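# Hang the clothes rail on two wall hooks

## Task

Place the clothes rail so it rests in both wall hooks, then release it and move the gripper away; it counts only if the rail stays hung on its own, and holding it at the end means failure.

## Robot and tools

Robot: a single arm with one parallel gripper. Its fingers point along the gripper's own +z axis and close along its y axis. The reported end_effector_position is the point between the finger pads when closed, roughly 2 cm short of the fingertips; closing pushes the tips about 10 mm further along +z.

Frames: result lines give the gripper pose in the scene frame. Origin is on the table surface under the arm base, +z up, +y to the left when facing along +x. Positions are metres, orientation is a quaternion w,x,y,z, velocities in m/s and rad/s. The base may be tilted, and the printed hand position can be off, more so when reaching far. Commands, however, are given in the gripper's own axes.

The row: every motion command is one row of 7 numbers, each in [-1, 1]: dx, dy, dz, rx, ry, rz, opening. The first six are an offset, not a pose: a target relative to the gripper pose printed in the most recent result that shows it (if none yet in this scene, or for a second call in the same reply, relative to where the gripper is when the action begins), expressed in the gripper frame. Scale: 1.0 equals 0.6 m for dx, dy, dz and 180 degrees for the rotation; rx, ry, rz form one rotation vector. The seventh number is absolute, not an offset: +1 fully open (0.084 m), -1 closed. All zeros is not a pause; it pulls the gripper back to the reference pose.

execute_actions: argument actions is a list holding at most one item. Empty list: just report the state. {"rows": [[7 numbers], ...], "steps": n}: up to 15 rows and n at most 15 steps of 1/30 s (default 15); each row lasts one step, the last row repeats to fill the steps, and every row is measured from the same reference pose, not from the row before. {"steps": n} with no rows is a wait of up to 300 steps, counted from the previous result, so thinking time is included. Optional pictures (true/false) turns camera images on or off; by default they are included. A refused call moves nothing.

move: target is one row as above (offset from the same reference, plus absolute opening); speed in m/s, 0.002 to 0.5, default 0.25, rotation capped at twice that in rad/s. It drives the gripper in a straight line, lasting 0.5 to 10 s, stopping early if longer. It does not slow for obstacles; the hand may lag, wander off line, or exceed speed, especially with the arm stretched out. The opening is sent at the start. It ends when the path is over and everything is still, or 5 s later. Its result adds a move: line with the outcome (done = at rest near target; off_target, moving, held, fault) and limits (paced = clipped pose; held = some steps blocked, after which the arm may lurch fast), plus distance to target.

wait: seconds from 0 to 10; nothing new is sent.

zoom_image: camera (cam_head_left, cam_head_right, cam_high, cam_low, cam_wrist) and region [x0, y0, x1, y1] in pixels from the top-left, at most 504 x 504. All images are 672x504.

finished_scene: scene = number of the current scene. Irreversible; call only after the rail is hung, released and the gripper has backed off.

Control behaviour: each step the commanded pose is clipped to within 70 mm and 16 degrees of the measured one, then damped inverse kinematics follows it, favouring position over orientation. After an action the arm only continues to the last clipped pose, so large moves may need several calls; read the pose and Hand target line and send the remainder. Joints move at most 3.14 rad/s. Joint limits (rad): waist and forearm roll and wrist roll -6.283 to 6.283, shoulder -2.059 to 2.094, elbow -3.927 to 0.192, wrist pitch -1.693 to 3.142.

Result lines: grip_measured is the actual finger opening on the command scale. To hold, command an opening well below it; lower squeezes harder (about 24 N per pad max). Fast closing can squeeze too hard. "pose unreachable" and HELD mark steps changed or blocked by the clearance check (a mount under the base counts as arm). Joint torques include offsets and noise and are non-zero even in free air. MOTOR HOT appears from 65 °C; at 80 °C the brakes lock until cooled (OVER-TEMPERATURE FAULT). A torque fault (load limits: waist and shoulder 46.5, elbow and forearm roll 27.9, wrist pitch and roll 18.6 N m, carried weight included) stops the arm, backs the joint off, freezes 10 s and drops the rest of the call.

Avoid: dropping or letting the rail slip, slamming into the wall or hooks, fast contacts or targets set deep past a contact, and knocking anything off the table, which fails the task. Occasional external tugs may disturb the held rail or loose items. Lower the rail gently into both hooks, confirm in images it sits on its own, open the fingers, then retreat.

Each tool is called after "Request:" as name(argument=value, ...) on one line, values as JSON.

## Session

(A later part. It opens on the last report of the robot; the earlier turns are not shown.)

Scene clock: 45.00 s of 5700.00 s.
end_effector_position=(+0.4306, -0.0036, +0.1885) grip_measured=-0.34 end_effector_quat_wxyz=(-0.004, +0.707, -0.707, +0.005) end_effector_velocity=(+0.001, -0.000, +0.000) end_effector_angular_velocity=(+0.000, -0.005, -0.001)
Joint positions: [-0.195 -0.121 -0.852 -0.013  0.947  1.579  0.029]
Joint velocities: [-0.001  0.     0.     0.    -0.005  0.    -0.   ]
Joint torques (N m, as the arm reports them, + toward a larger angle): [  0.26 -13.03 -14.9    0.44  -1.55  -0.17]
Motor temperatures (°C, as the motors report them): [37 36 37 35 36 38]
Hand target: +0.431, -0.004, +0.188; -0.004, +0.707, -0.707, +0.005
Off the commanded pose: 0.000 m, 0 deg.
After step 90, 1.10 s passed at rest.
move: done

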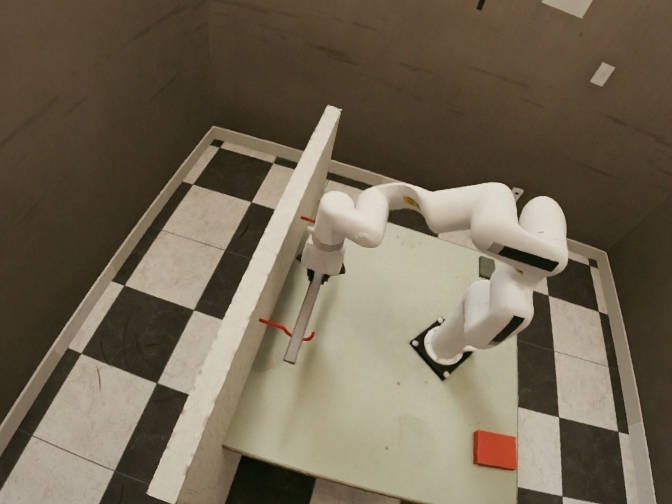

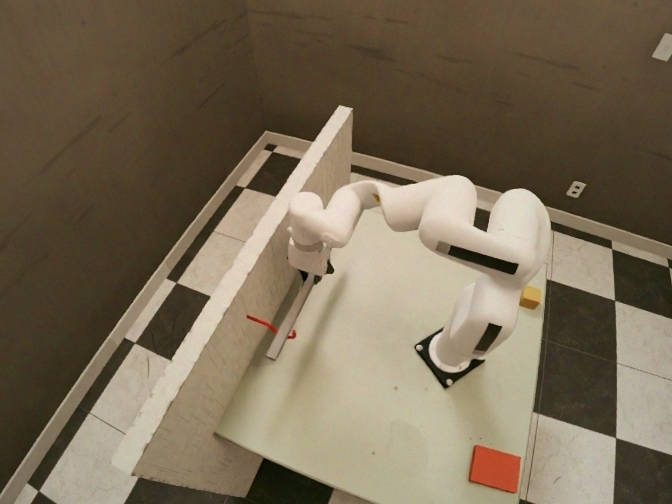

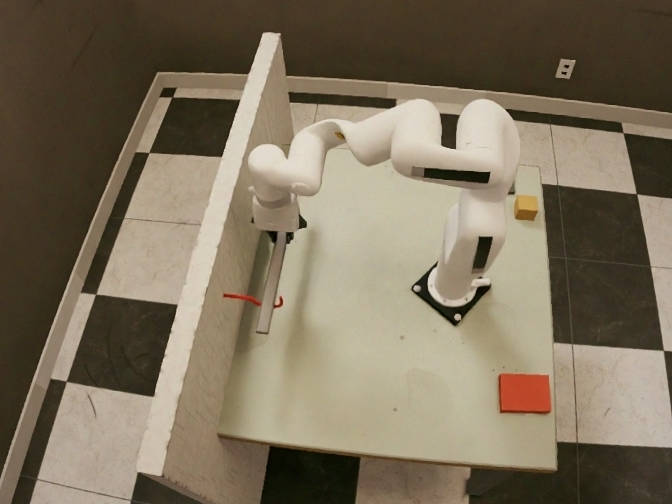

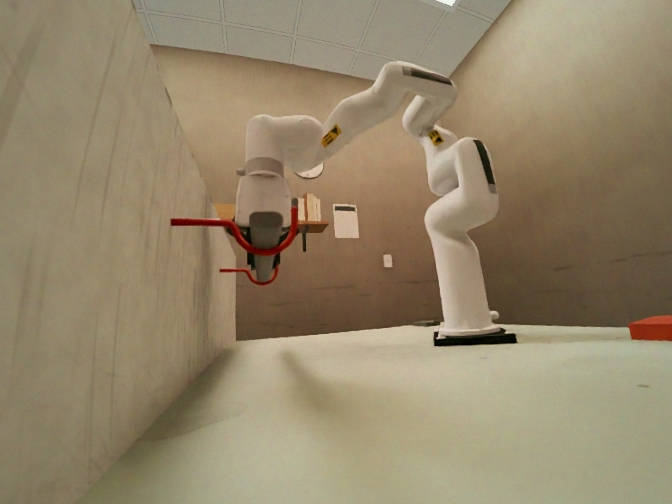

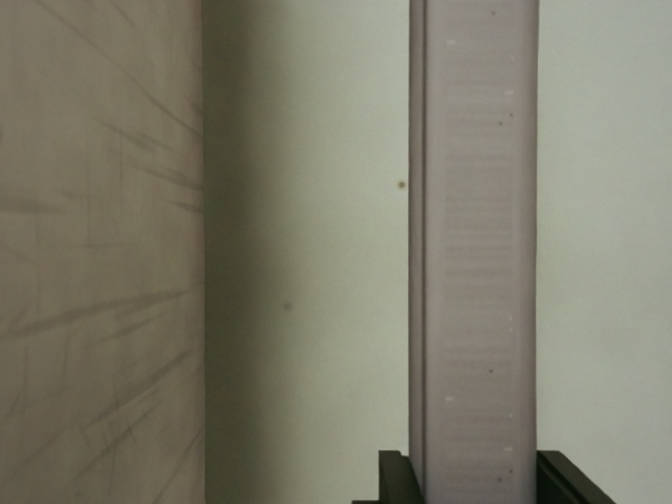

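Request:
move(target=[0,0,0.006,0,0,0,-1], speed=0.01)

Request:
move(target=[0,0,0,0,0,0,0.4])

Request:
move(target=[0,0.0,-0.2,0,0,0,0.4])

Scene clock: 48.73 s of 5700.00 s.
end_effector_position=(+0.4311, -0.0036, +0.1862) grip_measured=-0.34 end_effector_quat_wxyz=(-0.005, +0.707, -0.707, +0.006) end_effector_velocity=(-0.000, +0.000, -0.001) end_effector_angular_velocity=(+0.000, +0.000, +0.001)
Joint positions: [-0.195 -0.117 -0.848 -0.013  0.937  1.579  0.029]
Joint velocities: [ 0.001  0.002  0.002  0.    -0.004 -0.     0.   ]
Joint torques (N m, as the arm reports them, + toward a larger angle): [  0.34  -9.8  -12.85   0.3   -2.18  -0.21]
Motor temperatures (°C, as the motors report them): [37 36 37 35 36 38]
Hand target: +0.431, -0.004, +0.185; -0.004, +0.707, -0.707, +0.005
Off the commanded pose: 0.001 m, 0 deg.
After step 90, 0.03 s passed at rest.
move: done

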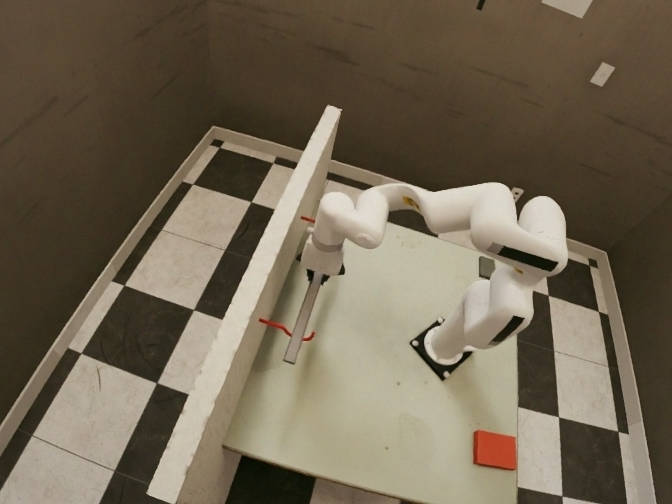

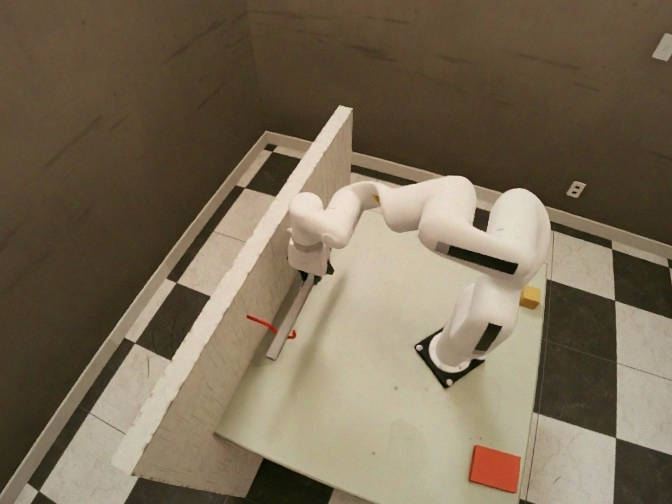

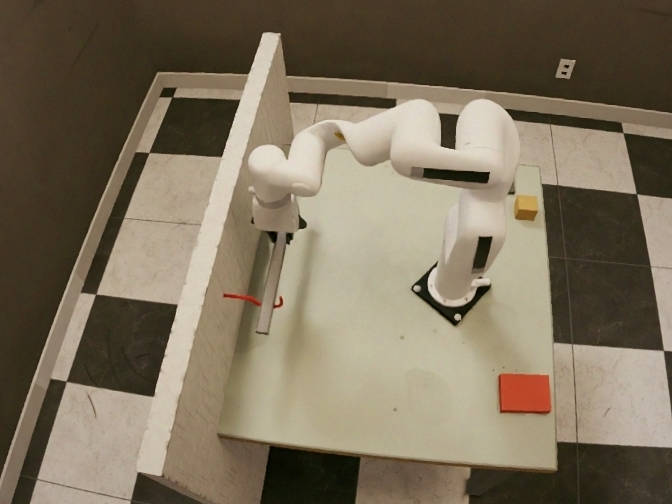

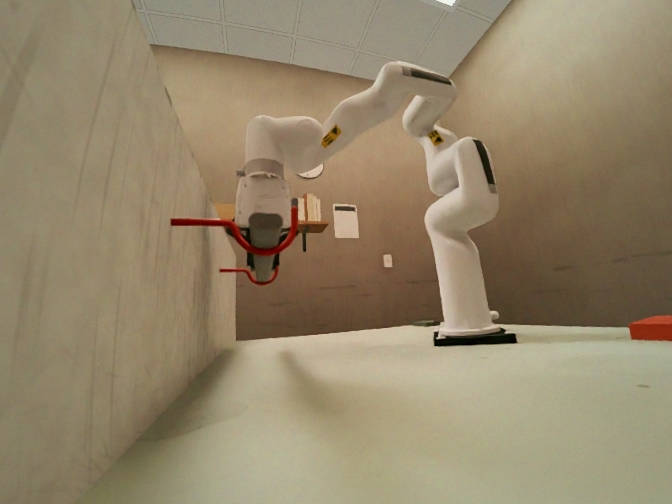

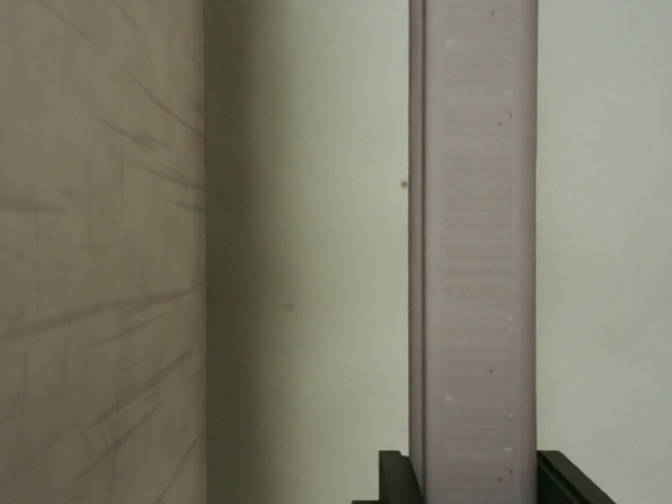

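Scene clock: 49.27 s of 5700.00 s.
end_effector_position=(+0.4311, -0.0036, +0.1860) grip_measured=+0.39 end_effector_quat_wxyz=(-0.005, +0.707, -0.707, +0.005) end_effector_velocity=(+0.000, -0.000, +0.001) end_effector_angular_velocity=(+0.002, -0.001, -0.003)
Joint positions: [-0.195 -0.117 -0.848 -0.013  0.937  1.579  0.061]
Joint velocities: [-0.001 -0.001 -0.001  0.002  0.001 -0.     0.   ]
Joint torques (N m, as the arm reports them, + toward a larger angle): [  0.46 -12.02 -13.94   0.27  -1.38  -0.26]
Motor temperatures (°C, as the motors report them): [37 36 37 35 36 38]
Hand target: +0.431, -0.004, +0.186; -0.005, +0.707, -0.707, +0.006
Off the commanded pose: 0.000 m, 0 deg.
move: done

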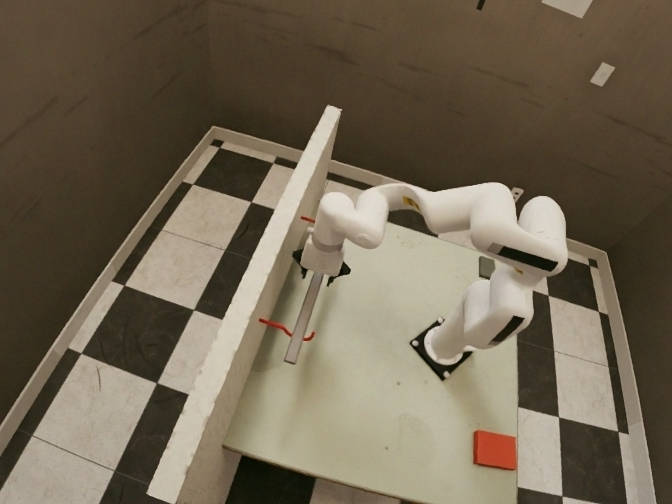

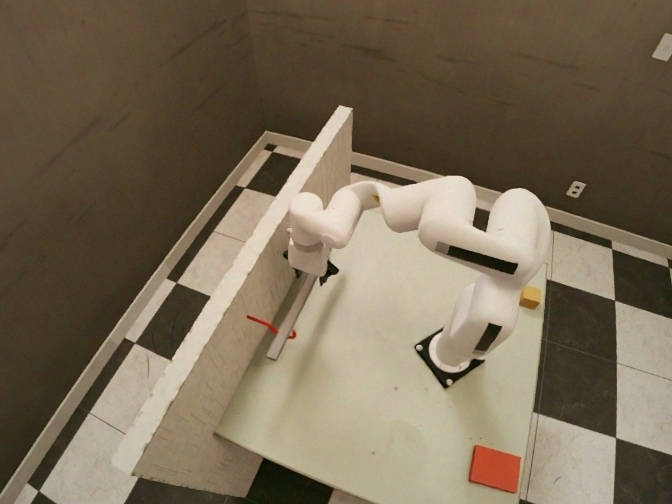

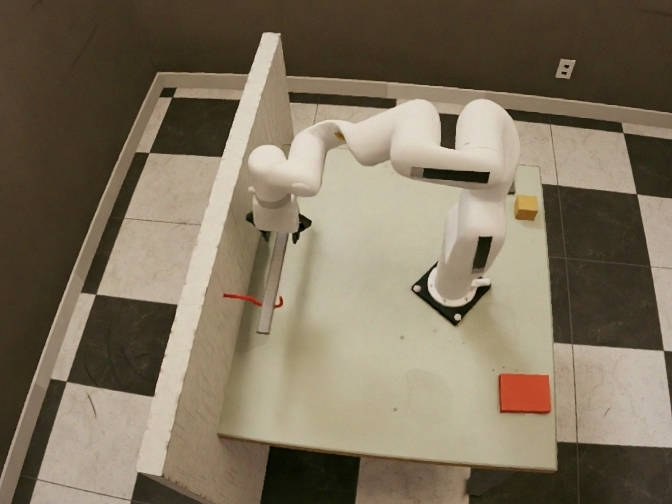

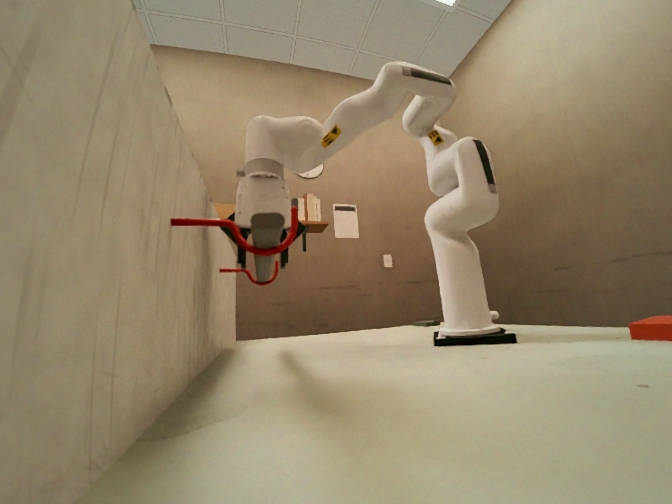

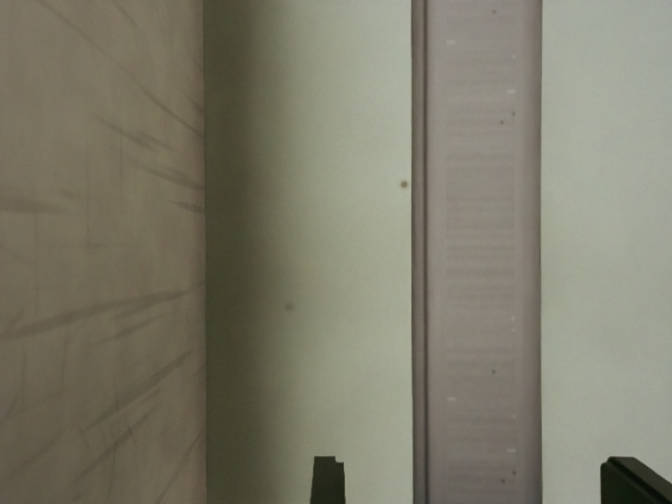

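Scene clock: 50.27 s of 5700.00 s.
end_effector_position=(+0.4292, -0.0032, +0.3051) grip_measured=+0.39 end_effector_quat_wxyz=(-0.005, +0.708, -0.707, +0.005) end_effector_velocity=(+0.002, +0.000, +0.007) end_effector_angular_velocity=(+0.000, -0.010, -0.000)
Joint positions: [-0.191 -0.215 -1.097 -0.011  1.285  1.578  0.061]
Joint velocities: [ 0.001 -0.003 -0.016  0.     0.008  0.001 -0.   ]
Joint torques (N m, as the arm reports them, + toward a larger angle): [  0.39 -11.36 -14.44   0.24  -1.45  -0.2 ]
Motor temperatures (°C, as the motors report them): [37 36 37 35 36 38]
Hand target: +0.429, -0.003, +0.306; -0.005, +0.708, -0.707, +0.005
Off the commanded pose: 0.001 m, 0 deg.
move: done

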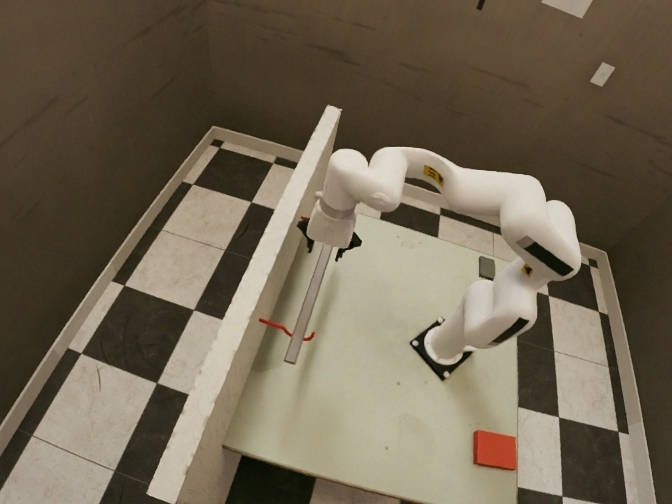

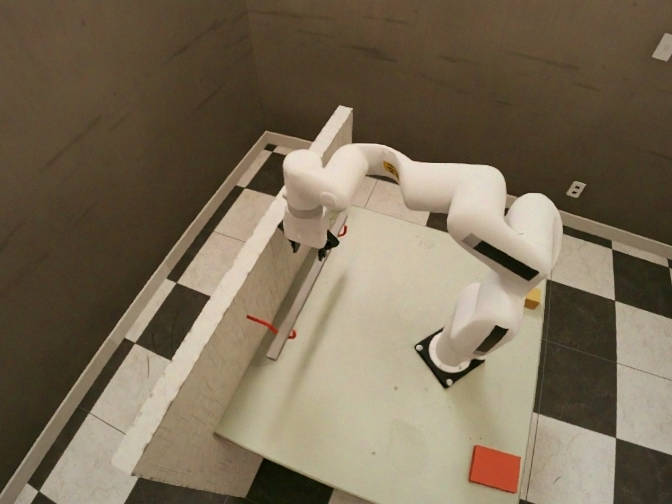

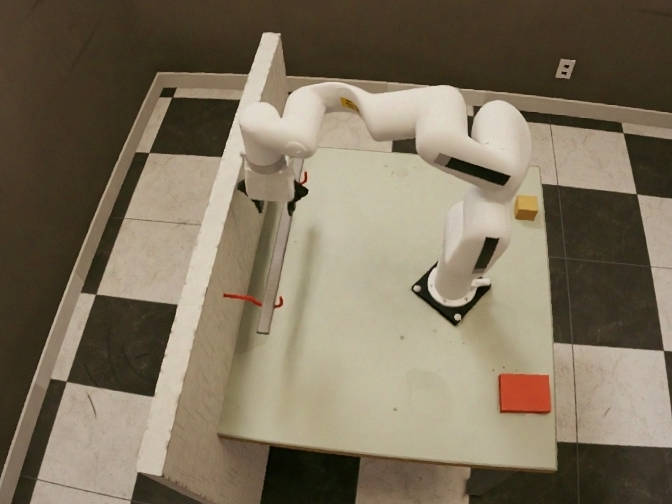

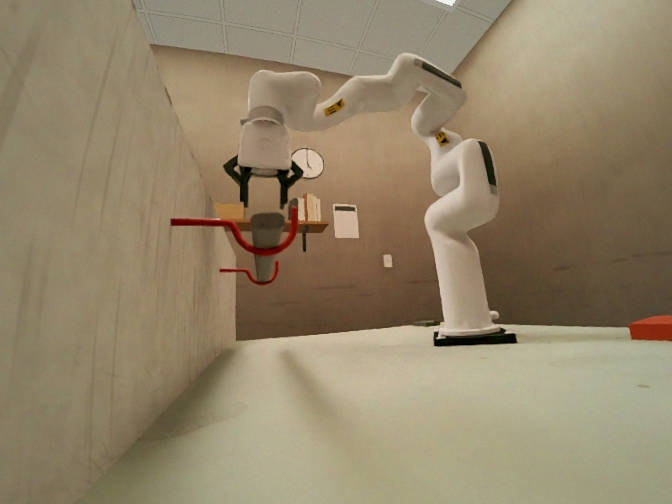

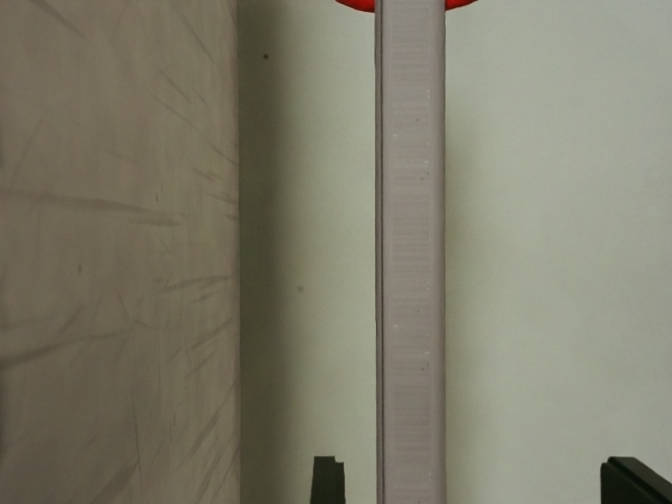

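Request:
finished_scene(scene=2)

The scene is finished: the task was done.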